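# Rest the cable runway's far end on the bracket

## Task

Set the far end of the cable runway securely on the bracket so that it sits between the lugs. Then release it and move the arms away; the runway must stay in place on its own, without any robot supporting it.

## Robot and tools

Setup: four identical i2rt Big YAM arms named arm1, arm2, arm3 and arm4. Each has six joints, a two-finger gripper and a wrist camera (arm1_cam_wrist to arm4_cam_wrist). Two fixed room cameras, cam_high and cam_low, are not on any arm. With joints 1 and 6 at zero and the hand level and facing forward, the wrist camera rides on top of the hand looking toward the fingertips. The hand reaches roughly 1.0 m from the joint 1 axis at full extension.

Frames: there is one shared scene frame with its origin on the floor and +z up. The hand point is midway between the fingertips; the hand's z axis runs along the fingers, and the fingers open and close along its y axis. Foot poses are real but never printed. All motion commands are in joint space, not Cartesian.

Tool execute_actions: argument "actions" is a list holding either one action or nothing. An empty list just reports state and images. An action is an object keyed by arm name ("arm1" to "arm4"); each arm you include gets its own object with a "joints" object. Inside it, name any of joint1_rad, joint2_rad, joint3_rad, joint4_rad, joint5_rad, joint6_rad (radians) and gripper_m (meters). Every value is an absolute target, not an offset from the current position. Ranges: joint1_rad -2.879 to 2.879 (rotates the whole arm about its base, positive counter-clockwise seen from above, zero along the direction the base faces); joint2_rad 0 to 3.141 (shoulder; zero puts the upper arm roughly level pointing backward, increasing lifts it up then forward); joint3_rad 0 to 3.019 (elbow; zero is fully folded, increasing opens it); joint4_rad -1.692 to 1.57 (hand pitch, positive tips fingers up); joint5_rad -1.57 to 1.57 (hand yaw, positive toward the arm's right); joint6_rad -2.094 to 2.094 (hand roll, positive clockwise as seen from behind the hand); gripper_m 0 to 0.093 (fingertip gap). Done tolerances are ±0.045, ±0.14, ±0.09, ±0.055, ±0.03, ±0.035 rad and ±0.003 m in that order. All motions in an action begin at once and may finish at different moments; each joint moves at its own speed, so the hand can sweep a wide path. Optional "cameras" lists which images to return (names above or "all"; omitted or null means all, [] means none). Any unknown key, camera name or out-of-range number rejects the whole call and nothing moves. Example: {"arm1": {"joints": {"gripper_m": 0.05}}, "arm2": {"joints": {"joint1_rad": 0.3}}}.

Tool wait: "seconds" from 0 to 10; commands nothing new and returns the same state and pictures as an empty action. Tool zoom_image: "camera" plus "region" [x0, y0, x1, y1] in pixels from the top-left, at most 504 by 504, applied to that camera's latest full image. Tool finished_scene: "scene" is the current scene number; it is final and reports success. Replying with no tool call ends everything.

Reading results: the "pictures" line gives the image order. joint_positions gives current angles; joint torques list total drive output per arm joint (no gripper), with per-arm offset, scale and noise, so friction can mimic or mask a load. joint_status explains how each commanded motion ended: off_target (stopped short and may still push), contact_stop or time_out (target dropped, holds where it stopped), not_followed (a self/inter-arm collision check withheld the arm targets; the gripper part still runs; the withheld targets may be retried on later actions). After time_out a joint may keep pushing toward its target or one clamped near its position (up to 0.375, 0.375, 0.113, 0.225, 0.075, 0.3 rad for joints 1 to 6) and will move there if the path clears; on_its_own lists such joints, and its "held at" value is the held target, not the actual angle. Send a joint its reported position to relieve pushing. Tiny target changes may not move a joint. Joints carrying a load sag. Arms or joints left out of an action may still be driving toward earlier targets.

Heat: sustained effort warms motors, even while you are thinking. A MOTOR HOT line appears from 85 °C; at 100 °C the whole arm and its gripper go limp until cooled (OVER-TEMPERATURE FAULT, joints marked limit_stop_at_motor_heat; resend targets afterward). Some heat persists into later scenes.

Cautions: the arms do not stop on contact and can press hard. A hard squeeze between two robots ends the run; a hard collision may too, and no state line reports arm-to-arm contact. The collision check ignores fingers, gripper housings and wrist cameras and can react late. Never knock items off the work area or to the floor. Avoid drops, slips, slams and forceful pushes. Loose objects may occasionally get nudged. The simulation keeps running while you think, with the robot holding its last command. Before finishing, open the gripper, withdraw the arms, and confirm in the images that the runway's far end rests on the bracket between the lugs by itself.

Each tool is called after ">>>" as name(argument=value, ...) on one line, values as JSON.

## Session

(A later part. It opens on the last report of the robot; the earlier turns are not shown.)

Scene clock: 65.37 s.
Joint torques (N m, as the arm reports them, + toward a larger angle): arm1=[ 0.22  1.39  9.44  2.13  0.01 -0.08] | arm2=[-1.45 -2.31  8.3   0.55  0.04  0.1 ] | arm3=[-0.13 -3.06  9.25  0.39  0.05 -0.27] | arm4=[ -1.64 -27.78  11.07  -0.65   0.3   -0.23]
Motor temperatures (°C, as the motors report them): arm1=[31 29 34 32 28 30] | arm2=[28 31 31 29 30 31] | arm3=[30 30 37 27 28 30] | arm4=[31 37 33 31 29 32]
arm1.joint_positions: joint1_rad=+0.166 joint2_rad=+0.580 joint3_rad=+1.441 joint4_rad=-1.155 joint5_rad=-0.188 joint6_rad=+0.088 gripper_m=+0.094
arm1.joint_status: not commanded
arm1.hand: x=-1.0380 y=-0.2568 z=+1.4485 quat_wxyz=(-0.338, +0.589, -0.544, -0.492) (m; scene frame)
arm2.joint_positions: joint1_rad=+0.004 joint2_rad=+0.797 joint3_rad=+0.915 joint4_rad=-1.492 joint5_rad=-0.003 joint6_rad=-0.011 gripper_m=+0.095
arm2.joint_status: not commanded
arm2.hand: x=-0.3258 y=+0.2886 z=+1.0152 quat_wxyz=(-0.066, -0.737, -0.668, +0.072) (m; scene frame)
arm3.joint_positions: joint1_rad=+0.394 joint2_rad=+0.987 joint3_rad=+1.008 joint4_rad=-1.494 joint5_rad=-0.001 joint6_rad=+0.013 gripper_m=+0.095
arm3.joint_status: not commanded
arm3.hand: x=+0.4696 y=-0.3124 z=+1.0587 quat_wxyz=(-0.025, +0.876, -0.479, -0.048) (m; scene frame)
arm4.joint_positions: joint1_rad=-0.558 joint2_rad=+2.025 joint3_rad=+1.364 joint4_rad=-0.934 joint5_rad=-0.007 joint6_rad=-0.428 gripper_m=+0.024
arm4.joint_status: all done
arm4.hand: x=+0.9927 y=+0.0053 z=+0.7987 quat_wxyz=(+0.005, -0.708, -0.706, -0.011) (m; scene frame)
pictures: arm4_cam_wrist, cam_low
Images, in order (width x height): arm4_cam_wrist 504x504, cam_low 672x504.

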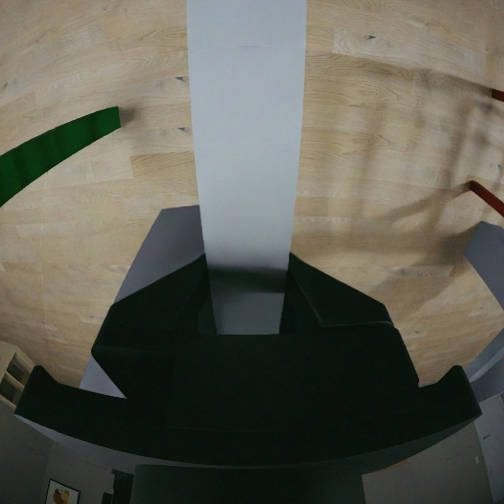

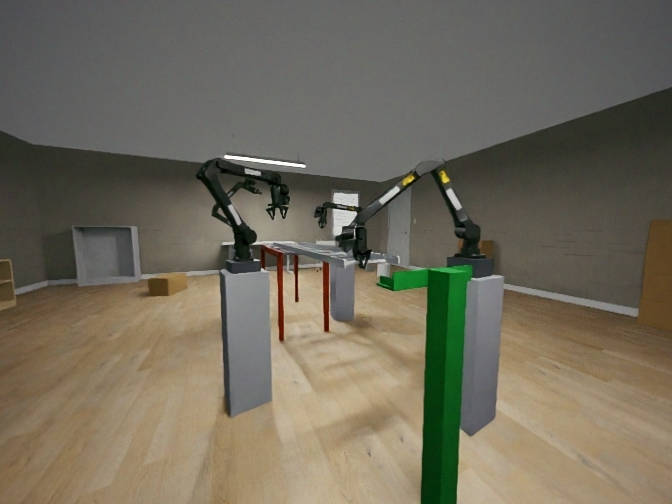

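>>> execute_actions(actions=[{"arm4":{"joints":{"joint1_rad":-0.42,"joint2_rad":1.83,"joint3_rad":1.285,"joint4_rad":-0.885,"joint6_rad":-0.30}}}], cameras=[])

>>> execute_actions(actions=[{"arm4":{"joints":{"joint1_rad":-0.245,"joint2_rad":1.78,"joint3_rad":1.235,"joint4_rad":-0.865,"joint6_rad":-0.127}}}], cameras=["arm4_cam_wrist","cam_low","cam_high"])

>>> zoom_image(camera="cam_low", region=[300, 210, 500, 320])

>>> zoom_image(camera="cam_high", region=[160, 180, 360, 320])

Scene clock: 71.60 s.
Joint torques (N m, as the arm reports them, + toward a larger angle): arm1=[ 0.22  1.41  9.43  2.12  0.01 -0.08] | arm2=[-1.6  -2.23  8.31  0.57  0.03  0.1 ] | arm3=[-0.24 -3.56  9.11  0.34  0.03 -0.28] | arm4=[ -1.17 -27.79  11.66  -0.31   0.22  -0.18]
Motor temperatures (°C, as the motors report them): arm1=[31 29 34 32 28 30] | arm2=[28 31 31 29 30 31] | arm3=[30 30 37 27 28 30] | arm4=[31 37 33 31 29 32]
arm1.joint_positions: joint1_rad=+0.166 joint2_rad=+0.580 joint3_rad=+1.441 joint4_rad=-1.155 joint5_rad=-0.188 joint6_rad=+0.088 gripper_m=+0.094
arm1.joint_status: not commanded
arm1.hand: x=-1.0380 y=-0.2568 z=+1.4485 quat_wxyz=(-0.338, +0.589, -0.544, -0.492) (m; scene frame)
arm2.joint_positions: joint1_rad=+0.004 joint2_rad=+0.797 joint3_rad=+0.915 joint4_rad=-1.492 joint5_rad=-0.003 joint6_rad=-0.011 gripper_m=+0.095
arm2.joint_status: not commanded
arm2.hand: x=-0.3258 y=+0.2886 z=+1.0152 quat_wxyz=(-0.066, -0.737, -0.668, +0.072) (m; scene frame)
arm3.joint_positions: joint1_rad=+0.394 joint2_rad=+0.987 joint3_rad=+1.008 joint4_rad=-1.494 joint5_rad=-0.001 joint6_rad=+0.013 gripper_m=+0.095
arm3.joint_status: not commanded
arm3.hand: x=+0.4696 y=-0.3124 z=+1.0587 quat_wxyz=(-0.025, +0.876, -0.479, -0.048) (m; scene frame)
arm4.joint_positions: joint1_rad=-0.408 joint2_rad=+1.960 joint3_rad=+1.245 joint4_rad=-0.871 joint5_rad=-0.004 joint6_rad=-0.278 gripper_m=+0.024
arm4.joint_status: all done
arm4.hand: x=+1.0774 y=+0.0073 z=+0.7961 quat_wxyz=(+0.006, -0.708, -0.706, -0.006) (m; scene frame)
pictures: none
No camera images: the call's "cameras" was empty. Leave "cameras" out to get every camera's image.

Scene clock: 73.60 s.
Joint torques (N m, as the arm reports them, + toward a larger angle): arm1=[ 0.16  1.4   9.44  2.12  0.01 -0.08] | arm2=[-1.55 -2.27  8.34  0.55  0.04  0.1 ] | arm3=[-0.39 -3.45  9.37  0.51  0.03 -0.28] | arm4=[ -0.43 -28.7   11.66  -0.47   0.17  -0.16]
Motor temperatures (°C, as the motors report them): arm1=[31 29 34 32 28 30] | arm2=[28 31 31 29 30 31] | arm3=[30 30 37 27 28 30] | arm4=[31 37 34 31 29 32]
arm1.joint_positions: joint1_rad=+0.166 joint2_rad=+0.580 joint3_rad=+1.441 joint4_rad=-1.155 joint5_rad=-0.188 joint6_rad=+0.088 gripper_m=+0.094
arm1.joint_status: not commanded
arm1.hand: x=-1.0380 y=-0.2568 z=+1.4485 quat_wxyz=(-0.338, +0.589, -0.544, -0.492) (m; scene frame)
arm2.joint_positions: joint1_rad=+0.004 joint2_rad=+0.797 joint3_rad=+0.915 joint4_rad=-1.492 joint5_rad=-0.003 joint6_rad=-0.011 gripper_m=+0.095
arm2.joint_status: not commanded
arm2.hand: x=-0.3258 y=+0.2886 z=+1.0152 quat_wxyz=(-0.066, -0.737, -0.668, +0.072) (m; scene frame)
arm3.joint_positions: joint1_rad=+0.394 joint2_rad=+0.987 joint3_rad=+1.008 joint4_rad=-1.494 joint5_rad=-0.001 joint6_rad=+0.013 gripper_m=+0.095
arm3.joint_status: not commanded
arm3.hand: x=+0.4696 y=-0.3124 z=+1.0587 quat_wxyz=(-0.025, +0.876, -0.479, -0.048) (m; scene frame)
arm4.joint_positions: joint1_rad=-0.239 joint2_rad=+1.931 joint3_rad=+1.193 joint4_rad=-0.849 joint5_rad=-0.003 joint6_rad=-0.105 gripper_m=+0.024
arm4.joint_status: joint2_rad time_out (moved -0.029 of -0.180); the others done
arm4.on_its_own: joint2_rad reads +1.931 and still pushes toward +1.780 since a time_out
arm4.hand: x=+1.1641 y=+0.0055 z=+0.7951 quat_wxyz=(+0.007, -0.710, -0.705, -0.006) (m; scene frame)
pictures: arm4_cam_wrist, cam_high, cam_low
Images, in order (width x height): arm4_cam_wrist 504x504, cam_high 672x504, cam_low 672x504.

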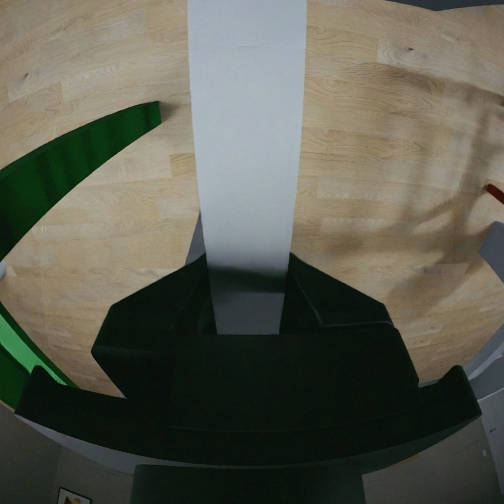

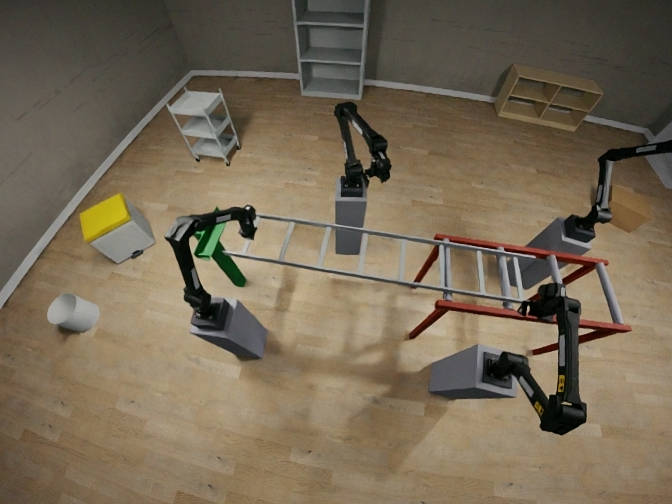

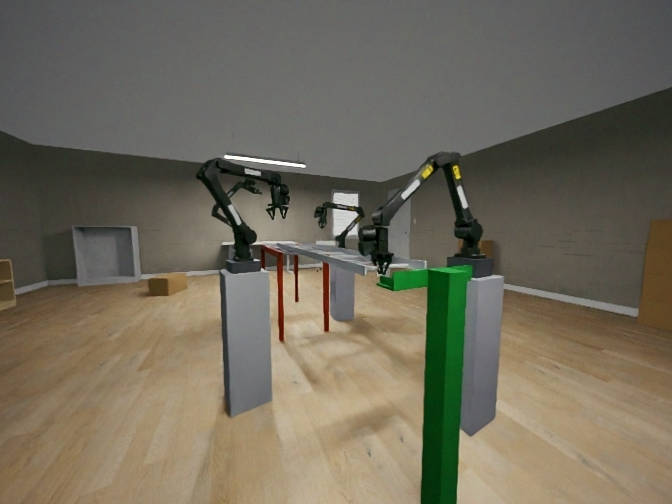

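Region (300, 210, 500, 320) of cam_low's 672x504 image, scaled by 2.520, with more detail than that image has; it fills the top 277 rows of this view, and the rest is white.

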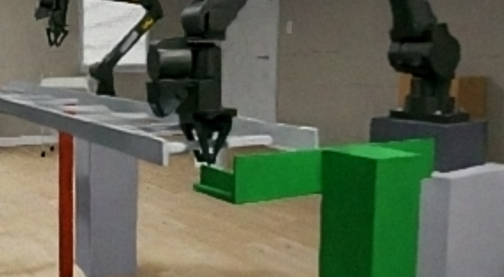

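Region (160, 180, 360, 320) of cam_high's 672x504 image, scaled by 2.520, with more detail than that image has; it fills the top 353 rows of this view, and the rest is white.

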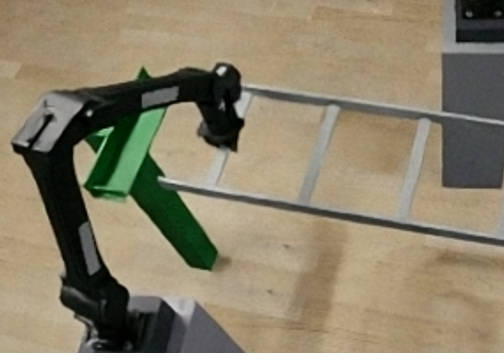

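>>> execute_actions(actions=[{"arm3":{"joints":{"joint1_rad":-1.35,"joint3_rad":0.7,"joint4_rad":0.5,"gripper_m":0.093}},"arm4":{"joints":{"joint1_rad":-0.135,"joint6_rad":-0.02,"joint3_rad":1.25}}}], cameras=[])

>>> execute_actions(actions=[{"arm3":{"joints":{"joint2_rad":2.0,"joint4_rad":1.3}}}], cameras=["arm3_cam_wrist","cam_low","cam_high"])

Scene clock: 80.57 s.
Joint torques (N m, as the arm reports them, + toward a larger angle): arm1=[ 0.2   1.39  9.44  2.12  0.01 -0.08] | arm2=[-1.35 -2.19  8.34  0.59  0.03  0.1 ] | arm3=[-1.44 -5.02 10.72  2.88 -0.01 -0.25] | arm4=[ -1.08 -28.42  12.99  -0.44   0.23  -0.3 ]
Motor temperatures (°C, as the motors report them): arm1=[31 29 34 32 28 30] | arm2=[28 31 31 29 30 31] | arm3=[30 30 38 27 28 30] | arm4=[31 38 34 31 29 32]
arm1.joint_positions: joint1_rad=+0.166 joint2_rad=+0.580 joint3_rad=+1.441 joint4_rad=-1.155 joint5_rad=-0.188 joint6_rad=+0.088 gripper_m=+0.094
arm1.joint_status: not commanded
arm1.hand: x=-1.0380 y=-0.2568 z=+1.4485 quat_wxyz=(-0.338, +0.589, -0.544, -0.492) (m; scene frame)
arm2.joint_positions: joint1_rad=+0.004 joint2_rad=+0.797 joint3_rad=+0.915 joint4_rad=-1.492 joint5_rad=-0.003 joint6_rad=-0.011 gripper_m=+0.095
arm2.joint_status: not commanded
arm2.hand: x=-0.3258 y=+0.2886 z=+1.0152 quat_wxyz=(-0.066, -0.737, -0.668, +0.072) (m; scene frame)
arm3.joint_positions: joint1_rad=-1.345 joint2_rad=+0.995 joint3_rad=+0.698 joint4_rad=+0.481 joint5_rad=+0.000 joint6_rad=+0.012 gripper_m=+0.093
arm3.joint_status: all done
arm3.hand: x=+1.0613 y=-0.3506 z=+1.2264 quat_wxyz=(-0.751, +0.124, -0.627, -0.167) (m; scene frame)
arm4.joint_positions: joint1_rad=-0.123 joint2_rad=+1.931 joint3_rad=+1.193 joint4_rad=-0.849 joint5_rad=-0.004 joint6_rad=+0.013 gripper_m=+0.024
arm4.joint_status: all done
arm4.on_its_own: joint2_rad reads +1.931 and still pushes toward +1.780 since a time_out
arm4.hand: x=+1.2220 y=+0.0024 z=+0.7946 quat_wxyz=(+0.008, -0.710, -0.704, -0.006) (m; scene frame)
pictures: none
No camera images: the call's "cameras" was empty. Leave "cameras" out to get every camera's image.

Scene clock: 82.17 s.
Joint torques (N m, as the arm reports them, + toward a larger angle): arm1=[ 0.19  1.38  9.43  2.13  0.01 -0.08] | arm2=[-1.42 -2.22  8.33  0.58  0.04  0.1 ] | arm3=[ -1.4  -13.56   4.71   2.98  -0.03  -0.25] | arm4=[ -1.24 -28.66  13.    -0.41   0.23  -0.28]
Motor temperatures (°C, as the motors report them): arm1=[31 29 34 32 28 30] | arm2=[28 31 31 29 30 31] | arm3=[30 30 38 27 28 30] | arm4=[31 38 34 31 29 32]
arm1.joint_positions: joint1_rad=+0.166 joint2_rad=+0.580 joint3_rad=+1.441 joint4_rad=-1.155 joint5_rad=-0.188 joint6_rad=+0.088 gripper_m=+0.094
arm1.joint_status: not commanded
arm1.hand: x=-1.0380 y=-0.2568 z=+1.4485 quat_wxyz=(-0.338, +0.589, -0.544, -0.492) (m; scene frame)
arm2.joint_positions: joint1_rad=+0.004 joint2_rad=+0.797 joint3_rad=+0.915 joint4_rad=-1.492 joint5_rad=-0.003 joint6_rad=-0.011 gripper_m=+0.095
arm2.joint_status: not commanded
arm2.hand: x=-0.3258 y=+0.2886 z=+1.0152 quat_wxyz=(-0.066, -0.737, -0.668, +0.072) (m; scene frame)
arm3.joint_positions: joint1_rad=-1.345 joint2_rad=+1.987 joint3_rad=+0.698 joint4_rad=+1.280 joint5_rad=+0.000 joint6_rad=+0.012 gripper_m=+0.093
arm3.joint_status: all done
arm3.hand: x=+1.1597 y=-0.3031 z=+0.8885 quat_wxyz=(-0.687, +0.139, -0.697, -0.153) (m; scene frame)
arm4.joint_positions: joint1_rad=-0.123 joint2_rad=+1.931 joint3_rad=+1.193 joint4_rad=-0.849 joint5_rad=-0.004 joint6_rad=+0.013 gripper_m=+0.024
arm4.joint_status: not commanded
arm4.on_its_own: joint2_rad reads +1.931 and still pushes toward +1.780 since a time_out
arm4.hand: x=+1.2220 y=+0.0024 z=+0.7946 quat_wxyz=(+0.008, -0.710, -0.704, -0.006) (m; scene frame)
pictures: arm3_cam_wrist, cam_high, cam_low
Images, in order (width x height): arm3_cam_wrist 504x504, cam_high 672x504, cam_low 672x504.

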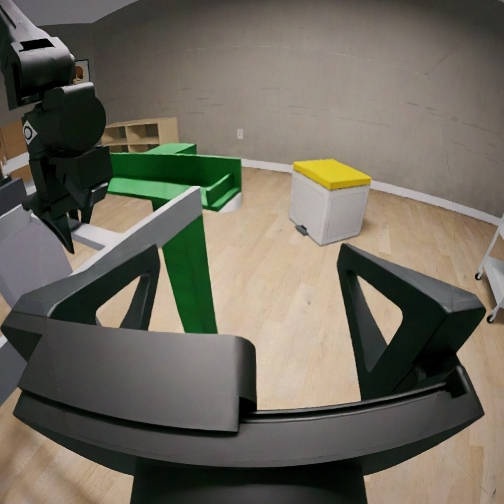

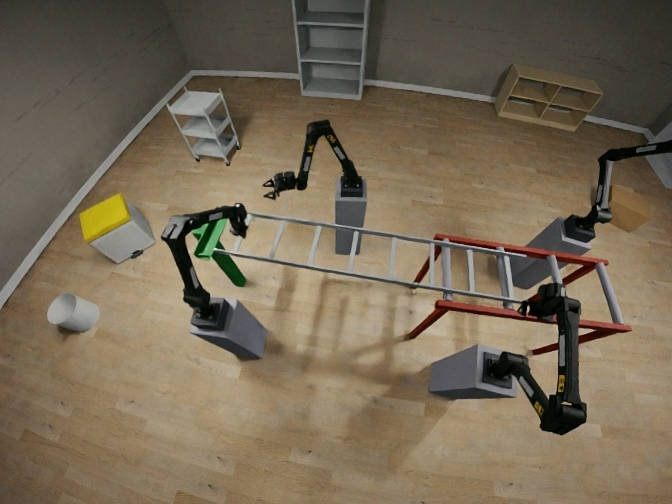

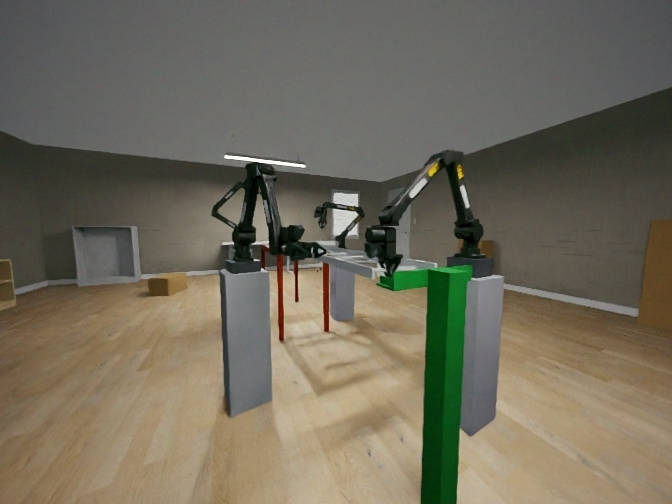

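>>> zoom_image(camera="arm3_cam_wrist", region=[80, 130, 280, 270])

>>> zoom_image(camera="cam_low", region=[340, 230, 480, 310])

>>> zoom_image(camera="cam_high", region=[170, 190, 290, 280])

Region (80, 130, 280, 270) of arm3_cam_wrist's 504x504 image, scaled by 2.520, with more detail than that image has; it fills the top 353 rows of this view, and the rest is white.

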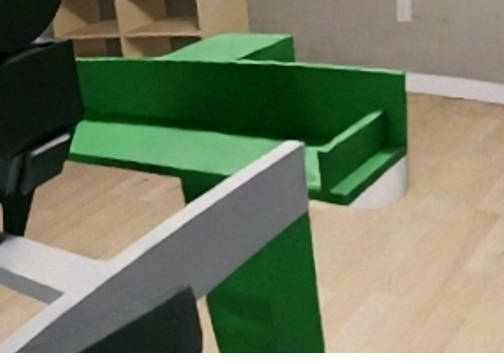

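Region (340, 230, 480, 310) of cam_low's 672x504 image, scaled by 3.600, with more detail than that image has; it fills the top 288 rows of this view, and the rest is white.

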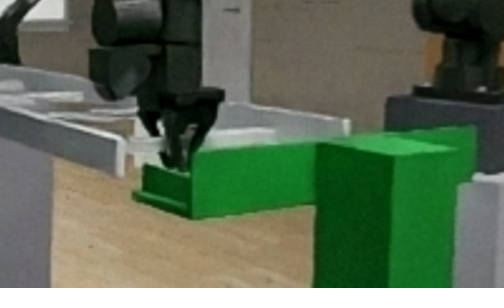

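Region (170, 190, 290, 280) of cam_high's 672x504 image, scaled by 4.200, with more detail than that image has; it fills the top 378 rows of this view, and the rest is white.

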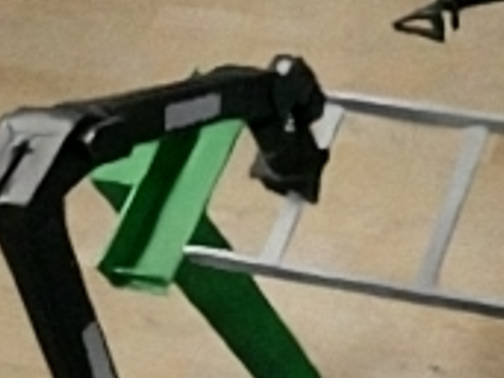

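>>> execute_actions(actions=[{"arm4":{"joints":{"joint2_rad":1.71,"joint3_rad":1.185}}}], cameras=["arm3_cam_wrist","cam_low","cam_high"])

>>> zoom_image(camera="arm3_cam_wrist", region=[80, 130, 280, 270])

>>> zoom_image(camera="cam_low", region=[340, 230, 480, 310])

>>> zoom_image(camera="cam_high", region=[170, 190, 290, 280])

Scene clock: 91.03 s.
Joint torques (N m, as the arm reports them, + toward a larger angle): arm1=[ 0.2   1.41  9.43  2.13  0.01 -0.08] | arm2=[-1.37 -2.21  8.32  0.57  0.04  0.09] | arm3=[ -1.29 -14.29   4.66   3.06  -0.02  -0.32] | arm4=[ -1.26 -29.75  12.2   -0.72   0.25  -0.15]
Motor temperatures (°C, as the motors report them): arm1=[31 29 34 32 28 30] | arm2=[28 31 31 29 30 31] | arm3=[30 31 36 28 28 30] | arm4=[31 39 35 31 29 32]
arm1.joint_positions: joint1_rad=+0.166 joint2_rad=+0.580 joint3_rad=+1.441 joint4_rad=-1.155 joint5_rad=-0.188 joint6_rad=+0.088 gripper_m=+0.094
arm1.joint_status: not commanded
arm1.hand: x=-1.0380 y=-0.2568 z=+1.4485 quat_wxyz=(-0.338, +0.589, -0.544, -0.492) (m; scene frame)
arm2.joint_positions: joint1_rad=+0.004 joint2_rad=+0.797 joint3_rad=+0.915 joint4_rad=-1.492 joint5_rad=-0.003 joint6_rad=-0.011 gripper_m=+0.095
arm2.joint_status: not commanded
arm2.hand: x=-0.3258 y=+0.2886 z=+1.0152 quat_wxyz=(-0.066, -0.737, -0.668, +0.072) (m; scene frame)
arm3.joint_positions: joint1_rad=-1.345 joint2_rad=+1.987 joint3_rad=+0.698 joint4_rad=+1.280 joint5_rad=+0.000 joint6_rad=+0.012 gripper_m=+0.093
arm3.joint_status: not commanded
arm3.hand: x=+1.1597 y=-0.3031 z=+0.8885 quat_wxyz=(-0.687, +0.139, -0.697, -0.153) (m; scene frame)
arm4.joint_positions: joint1_rad=-0.123 joint2_rad=+1.888 joint3_rad=+1.135 joint4_rad=-0.842 joint5_rad=-0.004 joint6_rad=+0.000 gripper_m=+0.024
arm4.joint_status: joint2_rad time_out (moved -0.043 of -0.221); the others done
arm4.on_its_own: joint2_rad reads +1.888 and still pushes toward +1.710 since a time_out
arm4.hand: x=+1.2218 y=+0.0227 z=+0.7988 quat_wxyz=(+0.011, -0.706, -0.708, -0.009) (m; scene frame)
pictures: arm3_cam_wrist, cam_high, cam_low
Images, in order (width x height): arm3_cam_wrist 504x504, cam_high 672x504, cam_low 672x504.

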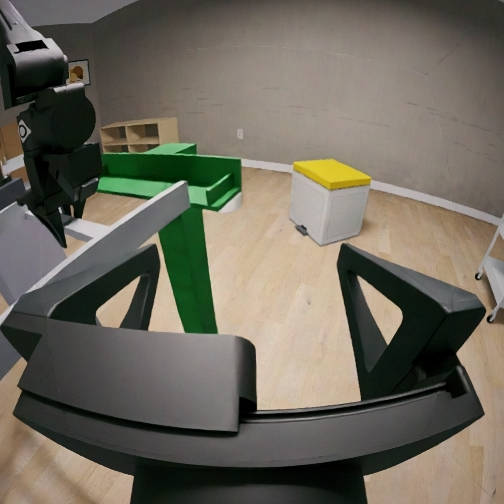

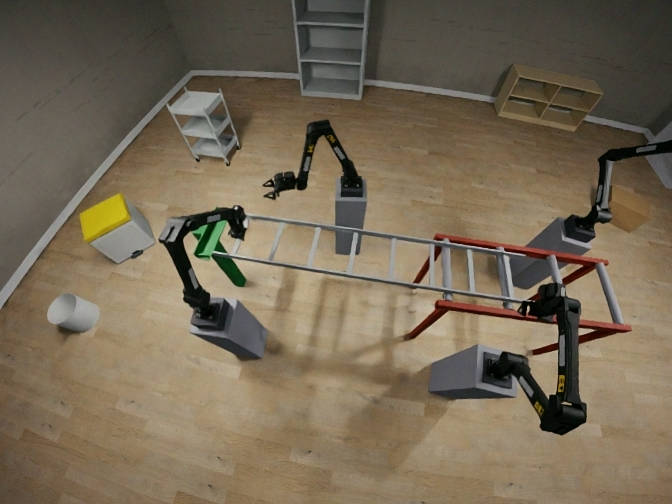

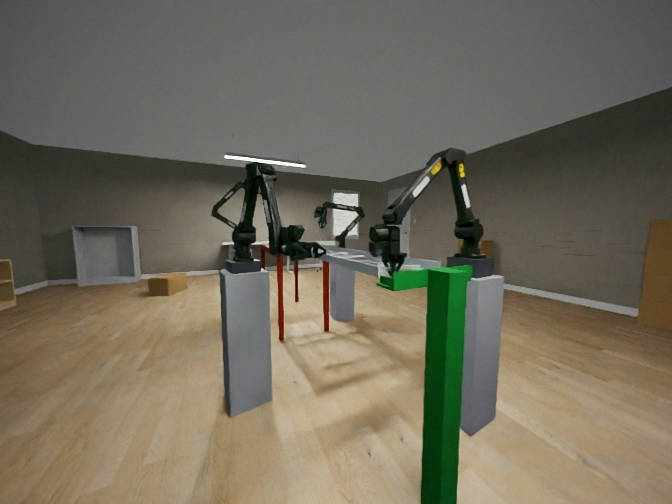

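Region (80, 130, 280, 270) of arm3_cam_wrist's 504x504 image, scaled by 2.520, with more detail than that image has; it fills the top 353 rows of this view, and the rest is white.

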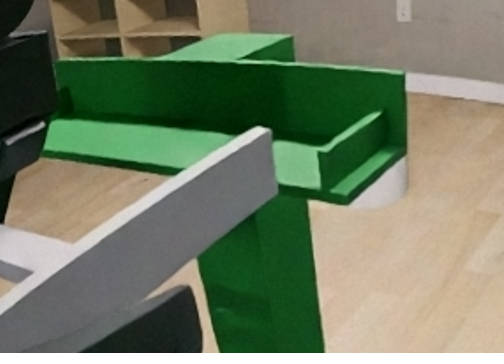

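Region (340, 230, 480, 310) of cam_low's 672x504 image, scaled by 3.600, with more detail than that image has; it fills the top 288 rows of this view, and the rest is white.

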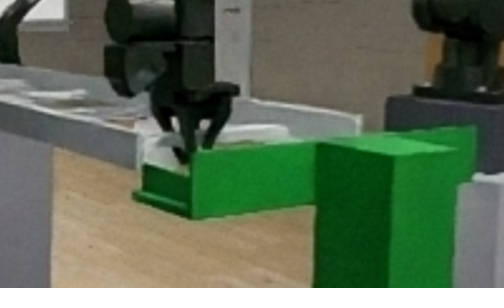

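Region (170, 190, 290, 280) of cam_high's 672x504 image, scaled by 4.200, with more detail than that image has; it fills the top 378 rows of this view, and the rest is white.

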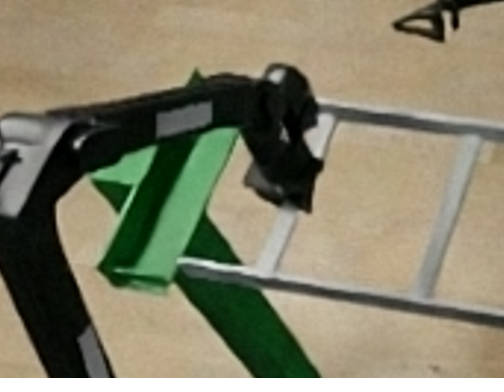

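>>> execute_actions(actions=[{"arm4":{"joints":{"joint1_rad":-0.065,"joint6_rad":0.045}}}], cameras=["arm3_cam_wrist","cam_low","cam_high"])

>>> zoom_image(camera="arm3_cam_wrist", region=[80, 130, 280, 270])

>>> zoom_image(camera="cam_high", region=[170, 190, 290, 280])

Scene clock: 93.87 s.
Joint torques (N m, as the arm reports them, + toward a larger angle): arm1=[ 0.18  1.37  9.43  2.12  0.01 -0.08] | arm2=[-1.51 -2.15  8.31  0.55  0.04  0.1 ] | arm3=[ -1.3  -13.89   4.75   3.    -0.09  -0.26] | arm4=[  0.15 -29.7   12.16  -0.75   0.3   -0.05]
Motor temperatures (°C, as the motors report them): arm1=[31 29 34 32 28 30] | arm2=[28 31 31 29 30 31] | arm3=[30 31 36 28 28 30] | arm4=[31 39 35 31 29 32]
arm1.joint_positions: joint1_rad=+0.166 joint2_rad=+0.580 joint3_rad=+1.441 joint4_rad=-1.155 joint5_rad=-0.188 joint6_rad=+0.088 gripper_m=+0.094
arm1.joint_status: not commanded
arm1.hand: x=-1.0380 y=-0.2568 z=+1.4485 quat_wxyz=(-0.338, +0.589, -0.544, -0.492) (m; scene frame)
arm2.joint_positions: joint1_rad=+0.004 joint2_rad=+0.797 joint3_rad=+0.915 joint4_rad=-1.492 joint5_rad=-0.003 joint6_rad=-0.011 gripper_m=+0.095
arm2.joint_status: not commanded
arm2.hand: x=-0.3258 y=+0.2886 z=+1.0152 quat_wxyz=(-0.066, -0.737, -0.668, +0.072) (m; scene frame)
arm3.joint_positions: joint1_rad=-1.345 joint2_rad=+1.987 joint3_rad=+0.698 joint4_rad=+1.280 joint5_rad=+0.000 joint6_rad=+0.012 gripper_m=+0.093
arm3.joint_status: not commanded
arm3.hand: x=+1.1597 y=-0.3031 z=+0.8885 quat_wxyz=(-0.687, +0.139, -0.697, -0.153) (m; scene frame)
arm4.joint_positions: joint1_rad=-0.069 joint2_rad=+1.888 joint3_rad=+1.135 joint4_rad=-0.842 joint5_rad=-0.006 joint6_rad=+0.053 gripper_m=+0.024
arm4.joint_status: all done
arm4.on_its_own: joint2_rad reads +1.888 and still pushes toward +1.710 since a time_out
arm4.hand: x=+1.2477 y=+0.0236 z=+0.7986 quat_wxyz=(+0.011, -0.706, -0.708, -0.009) (m; scene frame)
pictures: arm3_cam_wrist, cam_high, cam_low
Images, in order (width x height): arm3_cam_wrist 504x504, cam_high 672x504, cam_low 672x504.

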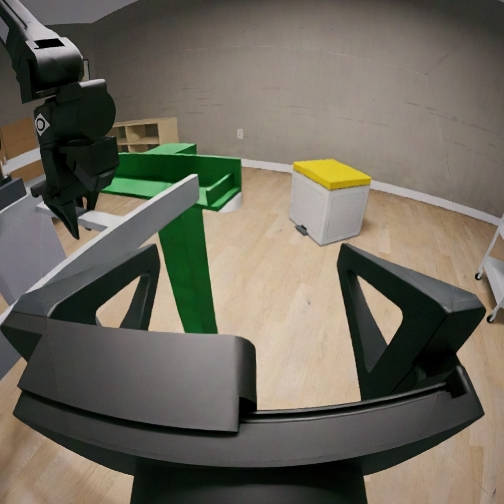

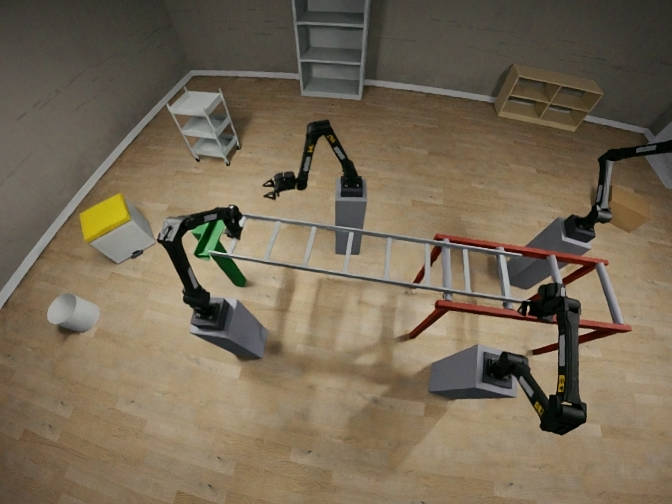

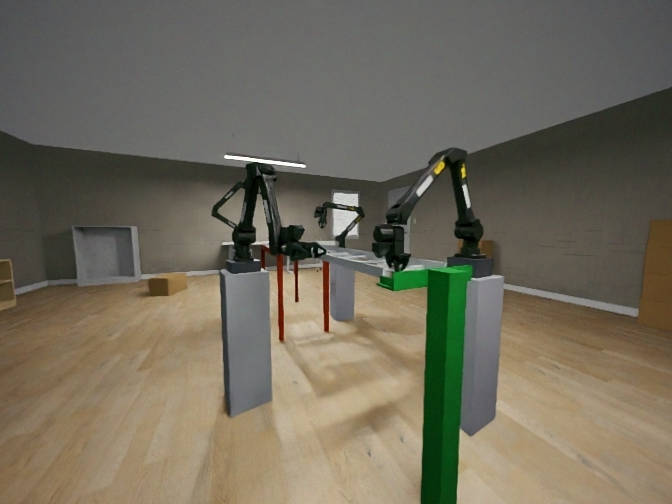

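Region (80, 130, 280, 270) of arm3_cam_wrist's 504x504 image, scaled by 2.520, with more detail than that image has; it fills the top 353 rows of this view, and the rest is white.

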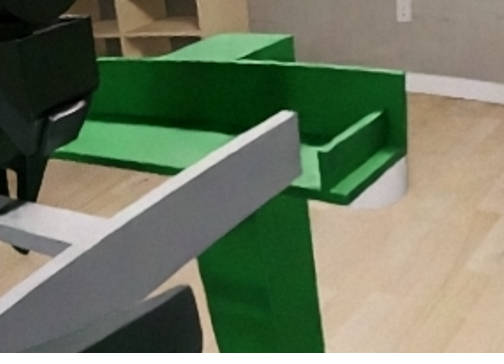

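Region (170, 190, 290, 280) of cam_high's 672x504 image, scaled by 4.200, with more detail than that image has; it fills the top 378 rows of this view, and the rest is white.

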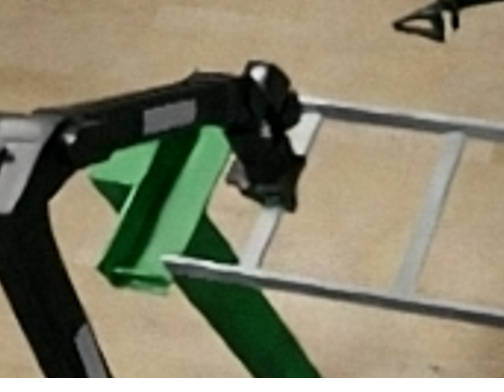

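>>> execute_actions(actions=[{"arm4":{"joints":{"joint1_rad":0.015,"joint6_rad":0.125}}}], cameras=["arm3_cam_wrist","cam_low","cam_high"])

>>> zoom_image(camera="arm3_cam_wrist", region=[80, 130, 280, 270])

>>> zoom_image(camera="cam_high", region=[170, 190, 290, 280])

Scene clock: 96.67 s.
Joint torques (N m, as the arm reports them, + toward a larger angle): arm1=[ 0.22  1.4   9.43  2.12  0.01 -0.08] | arm2=[-1.47 -2.08  8.36  0.59  0.04  0.09] | arm3=[ -0.99 -13.62   4.61   3.    -0.02  -0.23] | arm4=[ -0.66 -29.79  12.16  -0.91   0.32  -0.12]
Motor temperatures (°C, as the motors report them): arm1=[31 29 35 32 28 30] | arm2=[28 31 31 29 30 31] | arm3=[30 31 36 28 28 30] | arm4=[31 39 35 31 29 32]
arm1.joint_positions: joint1_rad=+0.166 joint2_rad=+0.580 joint3_rad=+1.441 joint4_rad=-1.155 joint5_rad=-0.188 joint6_rad=+0.088 gripper_m=+0.094
arm1.joint_status: not commanded
arm1.hand: x=-1.0380 y=-0.2568 z=+1.4485 quat_wxyz=(-0.338, +0.589, -0.544, -0.492) (m; scene frame)
arm2.joint_positions: joint1_rad=+0.004 joint2_rad=+0.797 joint3_rad=+0.915 joint4_rad=-1.492 joint5_rad=-0.003 joint6_rad=-0.011 gripper_m=+0.095
arm2.joint_status: not commanded
arm2.hand: x=-0.3258 y=+0.2886 z=+1.0152 quat_wxyz=(-0.066, -0.737, -0.668, +0.072) (m; scene frame)
arm3.joint_positions: joint1_rad=-1.345 joint2_rad=+1.987 joint3_rad=+0.698 joint4_rad=+1.280 joint5_rad=+0.000 joint6_rad=+0.012 gripper_m=+0.093
arm3.joint_status: not commanded
arm3.hand: x=+1.1597 y=-0.3031 z=+0.8885 quat_wxyz=(-0.687, +0.139, -0.697, -0.153) (m; scene frame)
arm4.joint_positions: joint1_rad=+0.021 joint2_rad=+1.888 joint3_rad=+1.135 joint4_rad=-0.841 joint5_rad=-0.006 joint6_rad=+0.141 gripper_m=+0.024
arm4.joint_status: all done
arm4.on_its_own: joint2_rad reads +1.888 and still pushes toward +1.710 since a time_out
arm4.hand: x=+1.2908 y=+0.0278 z=+0.7983 quat_wxyz=(+0.011, -0.705, -0.709, -0.008) (m; scene frame)
pictures: arm3_cam_wrist, cam_high, cam_low
Images, in order (width x height): arm3_cam_wrist 504x504, cam_high 672x504, cam_low 672x504.

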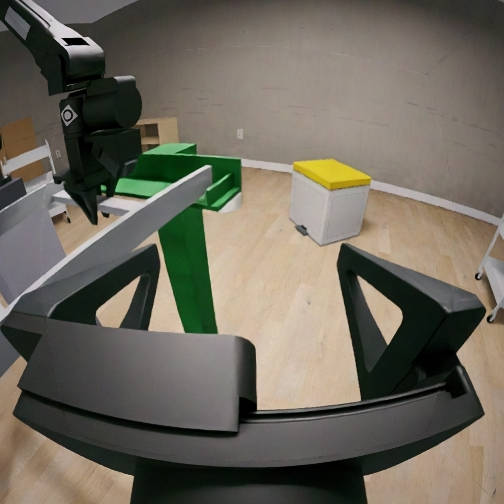

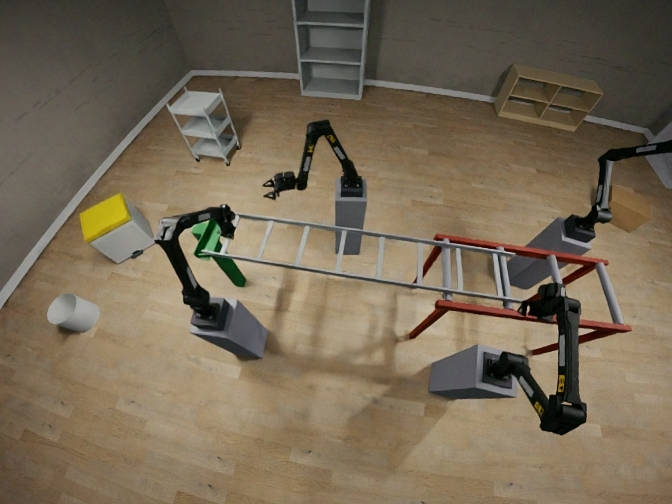

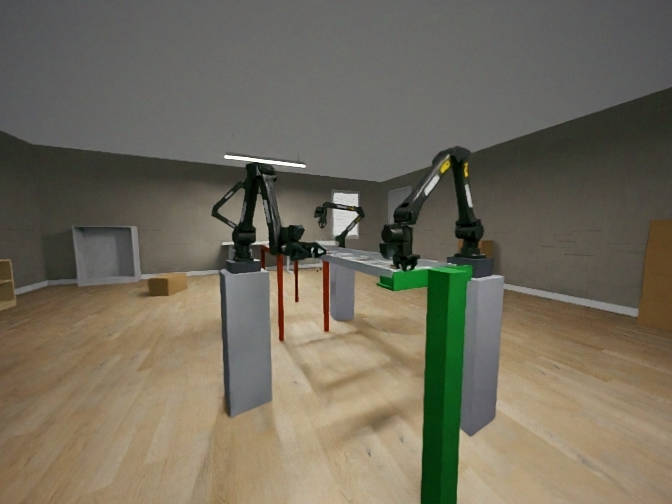

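Region (80, 130, 280, 270) of arm3_cam_wrist's 504x504 image, scaled by 2.520, with more detail than that image has; it fills the top 353 rows of this view, and the rest is white.

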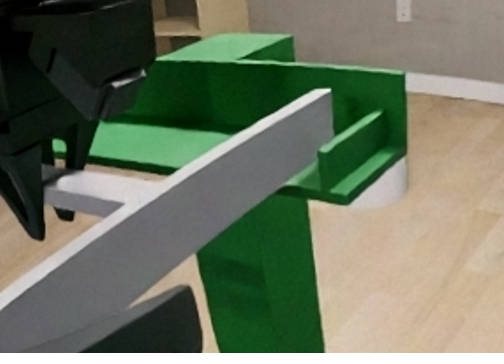

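Region (170, 190, 290, 280) of cam_high's 672x504 image, scaled by 4.200, with more detail than that image has; it fills the top 378 rows of this view, and the rest is white.

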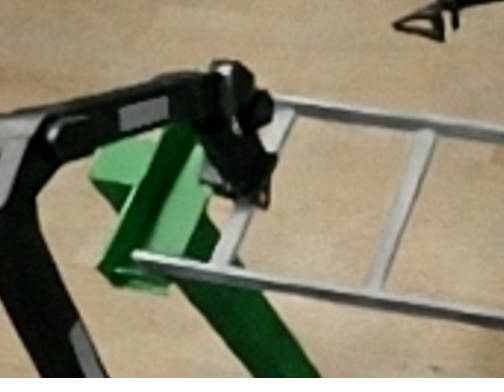

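>>> execute_actions(actions=[{"arm4":{"joints":{"joint1_rad":0.055,"joint6_rad":0.165}}}], cameras=[])

>>> execute_actions(actions=[{"arm4":{"joints":{"joint2_rad":1.82}}}], cameras=["arm3_cam_wrist","cam_low","cam_high"])

>>> zoom_image(camera="arm3_cam_wrist", region=[80, 130, 280, 270])

>>> zoom_image(camera="cam_high", region=[170, 190, 290, 280])

Scene clock: 99.77 s.
Joint torques (N m, as the arm reports them, + toward a larger angle): arm1=[ 0.19  1.41  9.43  2.12  0.01 -0.08] | arm2=[-1.54 -2.33  8.3   0.59  0.03  0.1 ] | arm3=[ -1.39 -14.05   4.79   2.94  -0.06  -0.25] | arm4=[  1.14 -29.82  12.23  -0.78   0.22   0.05]
Motor temperatures (°C, as the motors report them): arm1=[31 29 35 32 28 30] | arm2=[28 31 31 29 30 31] | arm3=[30 32 36 28 28 30] | arm4=[31 39 35 31 29 32]
arm1.joint_positions: joint1_rad=+0.166 joint2_rad=+0.580 joint3_rad=+1.441 joint4_rad=-1.155 joint5_rad=-0.188 joint6_rad=+0.088 gripper_m=+0.094
arm1.joint_status: not commanded
arm1.hand: x=-1.0380 y=-0.2568 z=+1.4485 quat_wxyz=(-0.338, +0.589, -0.544, -0.492) (m; scene frame)
arm2.joint_positions: joint1_rad=+0.004 joint2_rad=+0.797 joint3_rad=+0.915 joint4_rad=-1.492 joint5_rad=-0.003 joint6_rad=-0.011 gripper_m=+0.095
arm2.joint_status: not commanded
arm2.hand: x=-0.3258 y=+0.2886 z=+1.0152 quat_wxyz=(-0.066, -0.737, -0.668, +0.072) (m; scene frame)
arm3.joint_positions: joint1_rad=-1.345 joint2_rad=+1.987 joint3_rad=+0.698 joint4_rad=+1.280 joint5_rad=+0.000 joint6_rad=+0.012 gripper_m=+0.093
arm3.joint_status: not commanded
arm3.hand: x=+1.1597 y=-0.3031 z=+0.8885 quat_wxyz=(-0.687, +0.139, -0.697, -0.153) (m; scene frame)
arm4.joint_positions: joint1_rad=+0.039 joint2_rad=+1.888 joint3_rad=+1.135 joint4_rad=-0.841 joint5_rad=-0.004 joint6_rad=+0.159 gripper_m=+0.024
arm4.joint_status: all done
arm4.on_its_own: joint2_rad reads +1.888 and still pushes toward +1.710 since a time_out
arm4.hand: x=+1.2986 y=+0.0290 z=+0.7982 quat_wxyz=(+0.012, -0.705, -0.709, -0.007) (m; scene frame)
pictures: none
No camera images: the call's "cameras" was empty. Leave "cameras" out to get every camera's image.

Scene clock: 100.50 s.
Joint torques (N m, as the arm reports them, + toward a larger angle): arm1=[ 0.19  1.38  9.43  2.13  0.01 -0.08] | arm2=[-1.32 -2.36  8.33  0.58  0.03  0.11] | arm3=[ -0.89 -13.63   4.55   2.93  -0.06  -0.27] | arm4=[  1.36 -23.42  12.    -1.04   0.2    0.08]
Motor temperatures (°C, as the motors report them): arm1=[31 29 35 32 28 30] | arm2=[28 31 32 29 30 31] | arm3=[30 32 36 28 28 30] | arm4=[31 39 35 31 29 32]
arm1.joint_positions: joint1_rad=+0.166 joint2_rad=+0.580 joint3_rad=+1.441 joint4_rad=-1.155 joint5_rad=-0.188 joint6_rad=+0.088 gripper_m=+0.094
arm1.joint_status: not commanded
arm1.hand: x=-1.0380 y=-0.2568 z=+1.4485 quat_wxyz=(-0.338, +0.589, -0.544, -0.492) (m; scene frame)
arm2.joint_positions: joint1_rad=+0.004 joint2_rad=+0.797 joint3_rad=+0.915 joint4_rad=-1.492 joint5_rad=-0.003 joint6_rad=-0.011 gripper_m=+0.095
arm2.joint_status: not commanded
arm2.hand: x=-0.3258 y=+0.2886 z=+1.0152 quat_wxyz=(-0.066, -0.737, -0.668, +0.072) (m; scene frame)
arm3.joint_positions: joint1_rad=-1.345 joint2_rad=+1.987 joint3_rad=+0.698 joint4_rad=+1.280 joint5_rad=+0.000 joint6_rad=+0.012 gripper_m=+0.093
arm3.joint_status: not commanded
arm3.hand: x=+1.1597 y=-0.3031 z=+0.8885 quat_wxyz=(-0.687, +0.139, -0.697, -0.153) (m; scene frame)
arm4.joint_positions: joint1_rad=+0.039 joint2_rad=+1.912 joint3_rad=+1.135 joint4_rad=-0.835 joint5_rad=-0.003 joint6_rad=+0.159 gripper_m=+0.024
arm4.joint_status: all done
arm4.hand: x=+1.2983 y=+0.0318 z=+0.7872 quat_wxyz=(+0.020, -0.705, -0.709, -0.012) (m; scene frame)
pictures: arm3_cam_wrist, cam_high, cam_low
Images, in order (width x height): arm3_cam_wrist 504x504, cam_high 672x504, cam_low 672x504.

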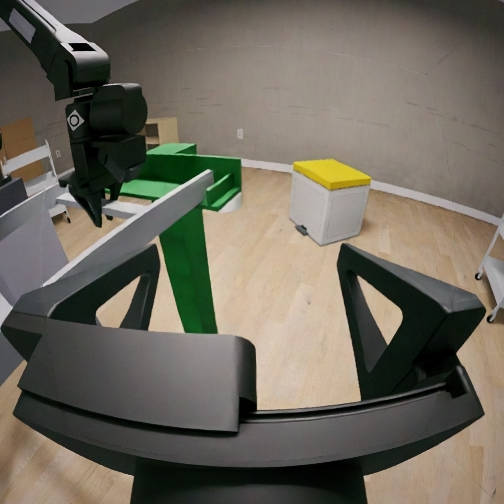

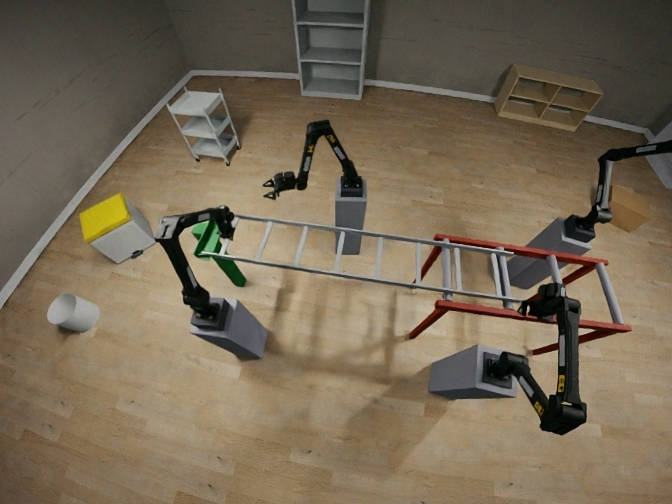

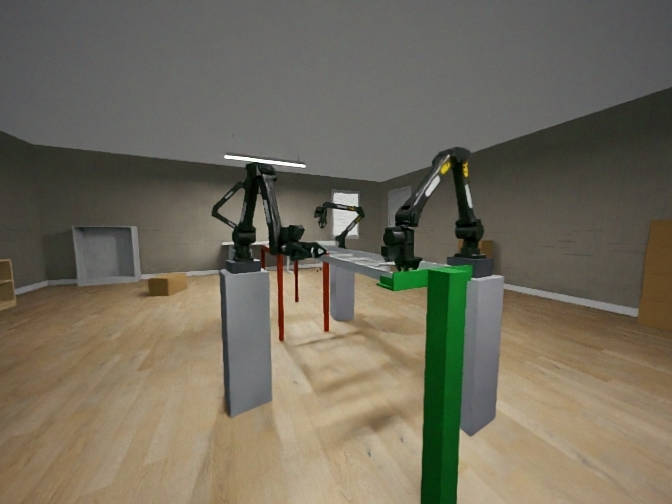

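Region (80, 130, 280, 270) of arm3_cam_wrist's 504x504 image, scaled by 2.520, with more detail than that image has; it fills the top 353 rows of this view, and the rest is white.

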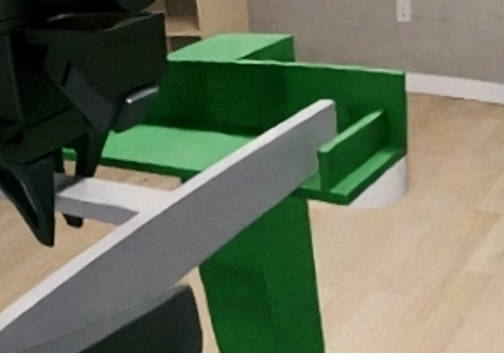

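Region (170, 190, 290, 280) of cam_high's 672x504 image, scaled by 4.200, with more detail than that image has; it fills the top 378 rows of this view, and the rest is white.

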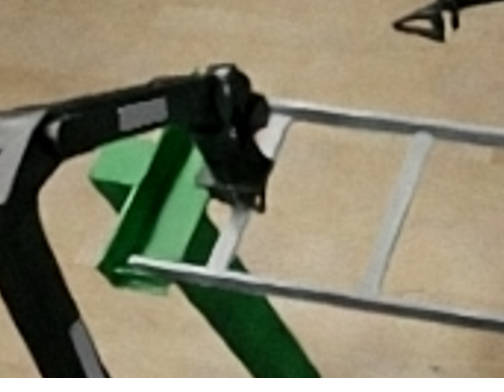

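>>> execute_actions(actions=[{"arm4":{"joints":{"joint2_rad":1.90,"joint3_rad":1.16}}}], cameras=["arm3_cam_wrist","cam_low","cam_high"])

>>> zoom_image(camera="arm3_cam_wrist", region=[80, 130, 280, 270])

>>> zoom_image(camera="cam_high", region=[180, 210, 250, 270])

Scene clock: 102.43 s.
Joint torques (N m, as the arm reports them, + toward a larger angle): arm1=[ 0.2   1.38  9.43  2.12  0.01 -0.08] | arm2=[-1.53 -2.26  8.3   0.57  0.03  0.1 ] | arm3=[ -1.19 -14.11   4.7    3.2   -0.07  -0.27] | arm4=[  1.23 -17.7    9.59  -1.02   0.19   0.08]
Motor temperatures (°C, as the motors report them): arm1=[31 29 35 32 28 30] | arm2=[28 31 32 29 30 31] | arm3=[30 32 36 28 28 30] | arm4=[31 39 35 31 29 32]
arm1.joint_positions: joint1_rad=+0.166 joint2_rad=+0.580 joint3_rad=+1.441 joint4_rad=-1.155 joint5_rad=-0.188 joint6_rad=+0.088 gripper_m=+0.094
arm1.joint_status: not commanded
arm1.hand: x=-1.0380 y=-0.2568 z=+1.4485 quat_wxyz=(-0.338, +0.589, -0.544, -0.492) (m; scene frame)
arm2.joint_positions: joint1_rad=+0.004 joint2_rad=+0.797 joint3_rad=+0.915 joint4_rad=-1.492 joint5_rad=-0.003 joint6_rad=-0.011 gripper_m=+0.095
arm2.joint_status: not commanded
arm2.hand: x=-0.3258 y=+0.2886 z=+1.0152 quat_wxyz=(-0.066, -0.737, -0.668, +0.072) (m; scene frame)
arm3.joint_positions: joint1_rad=-1.345 joint2_rad=+1.987 joint3_rad=+0.698 joint4_rad=+1.280 joint5_rad=+0.000 joint6_rad=+0.012 gripper_m=+0.093
arm3.joint_status: not commanded
arm3.hand: x=+1.1597 y=-0.3031 z=+0.8885 quat_wxyz=(-0.687, +0.139, -0.697, -0.153) (m; scene frame)
arm4.joint_positions: joint1_rad=+0.039 joint2_rad=+1.914 joint3_rad=+1.135 joint4_rad=-0.837 joint5_rad=-0.003 joint6_rad=+0.159 gripper_m=+0.024
arm4.joint_status: all done
arm4.hand: x=+1.2981 y=+0.0325 z=+0.7862 quat_wxyz=(+0.021, -0.705, -0.709, -0.013) (m; scene frame)
pictures: arm3_cam_wrist, cam_high, cam_low
Images, in order (width x height): arm3_cam_wrist 504x504, cam_high 672x504, cam_low 672x504.

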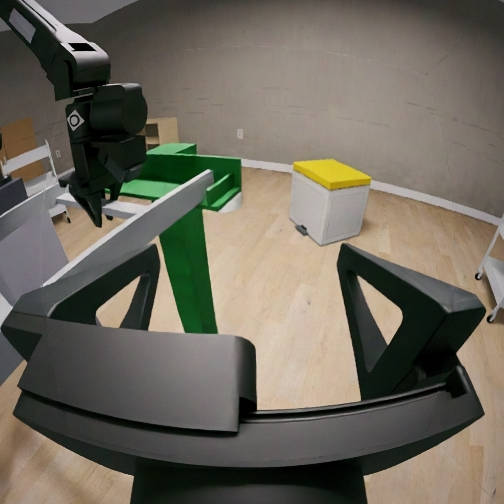

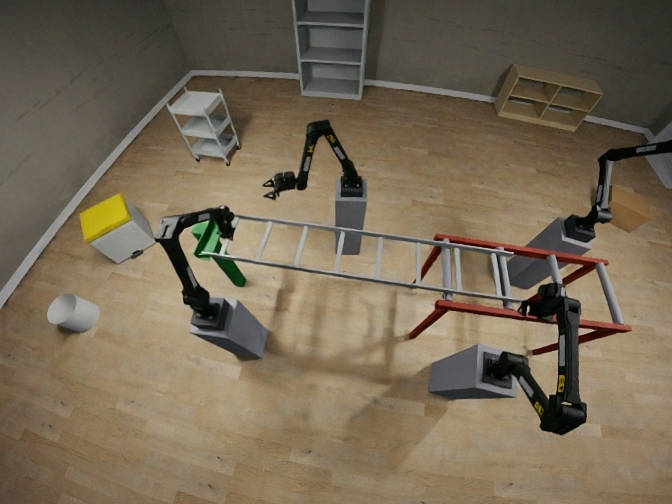

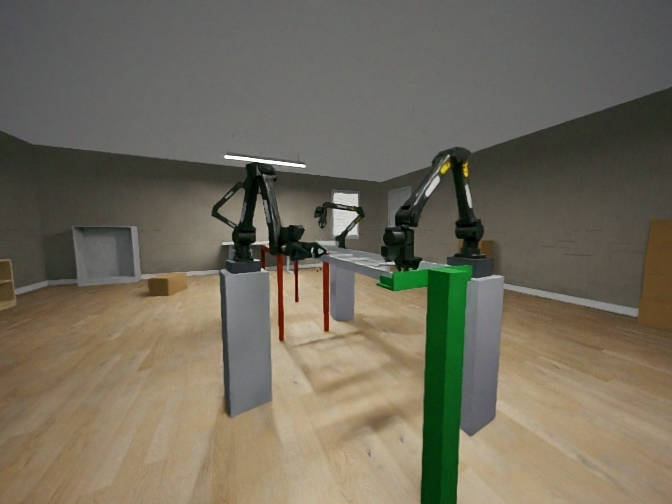

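Region (80, 130, 280, 270) of arm3_cam_wrist's 504x504 image, scaled by 2.520, with more detail than that image has; it fills the top 353 rows of this view, and the rest is white.

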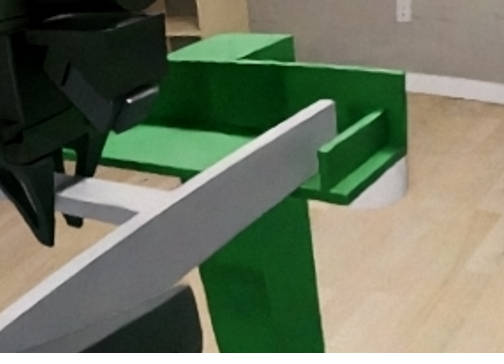

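Region (180, 210, 250, 270) of cam_high's 672x504 image, scaled by 7.200, with more detail than that image has; it fills the top 432 rows of this view, and the rest is white.

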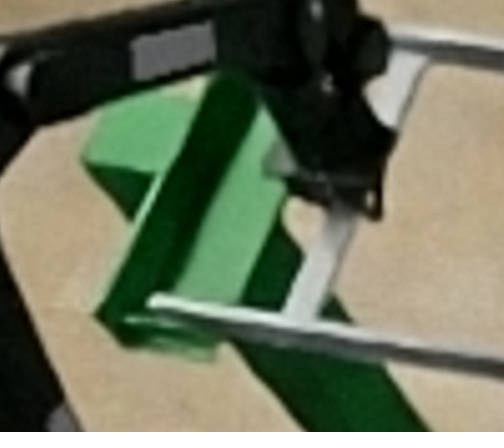

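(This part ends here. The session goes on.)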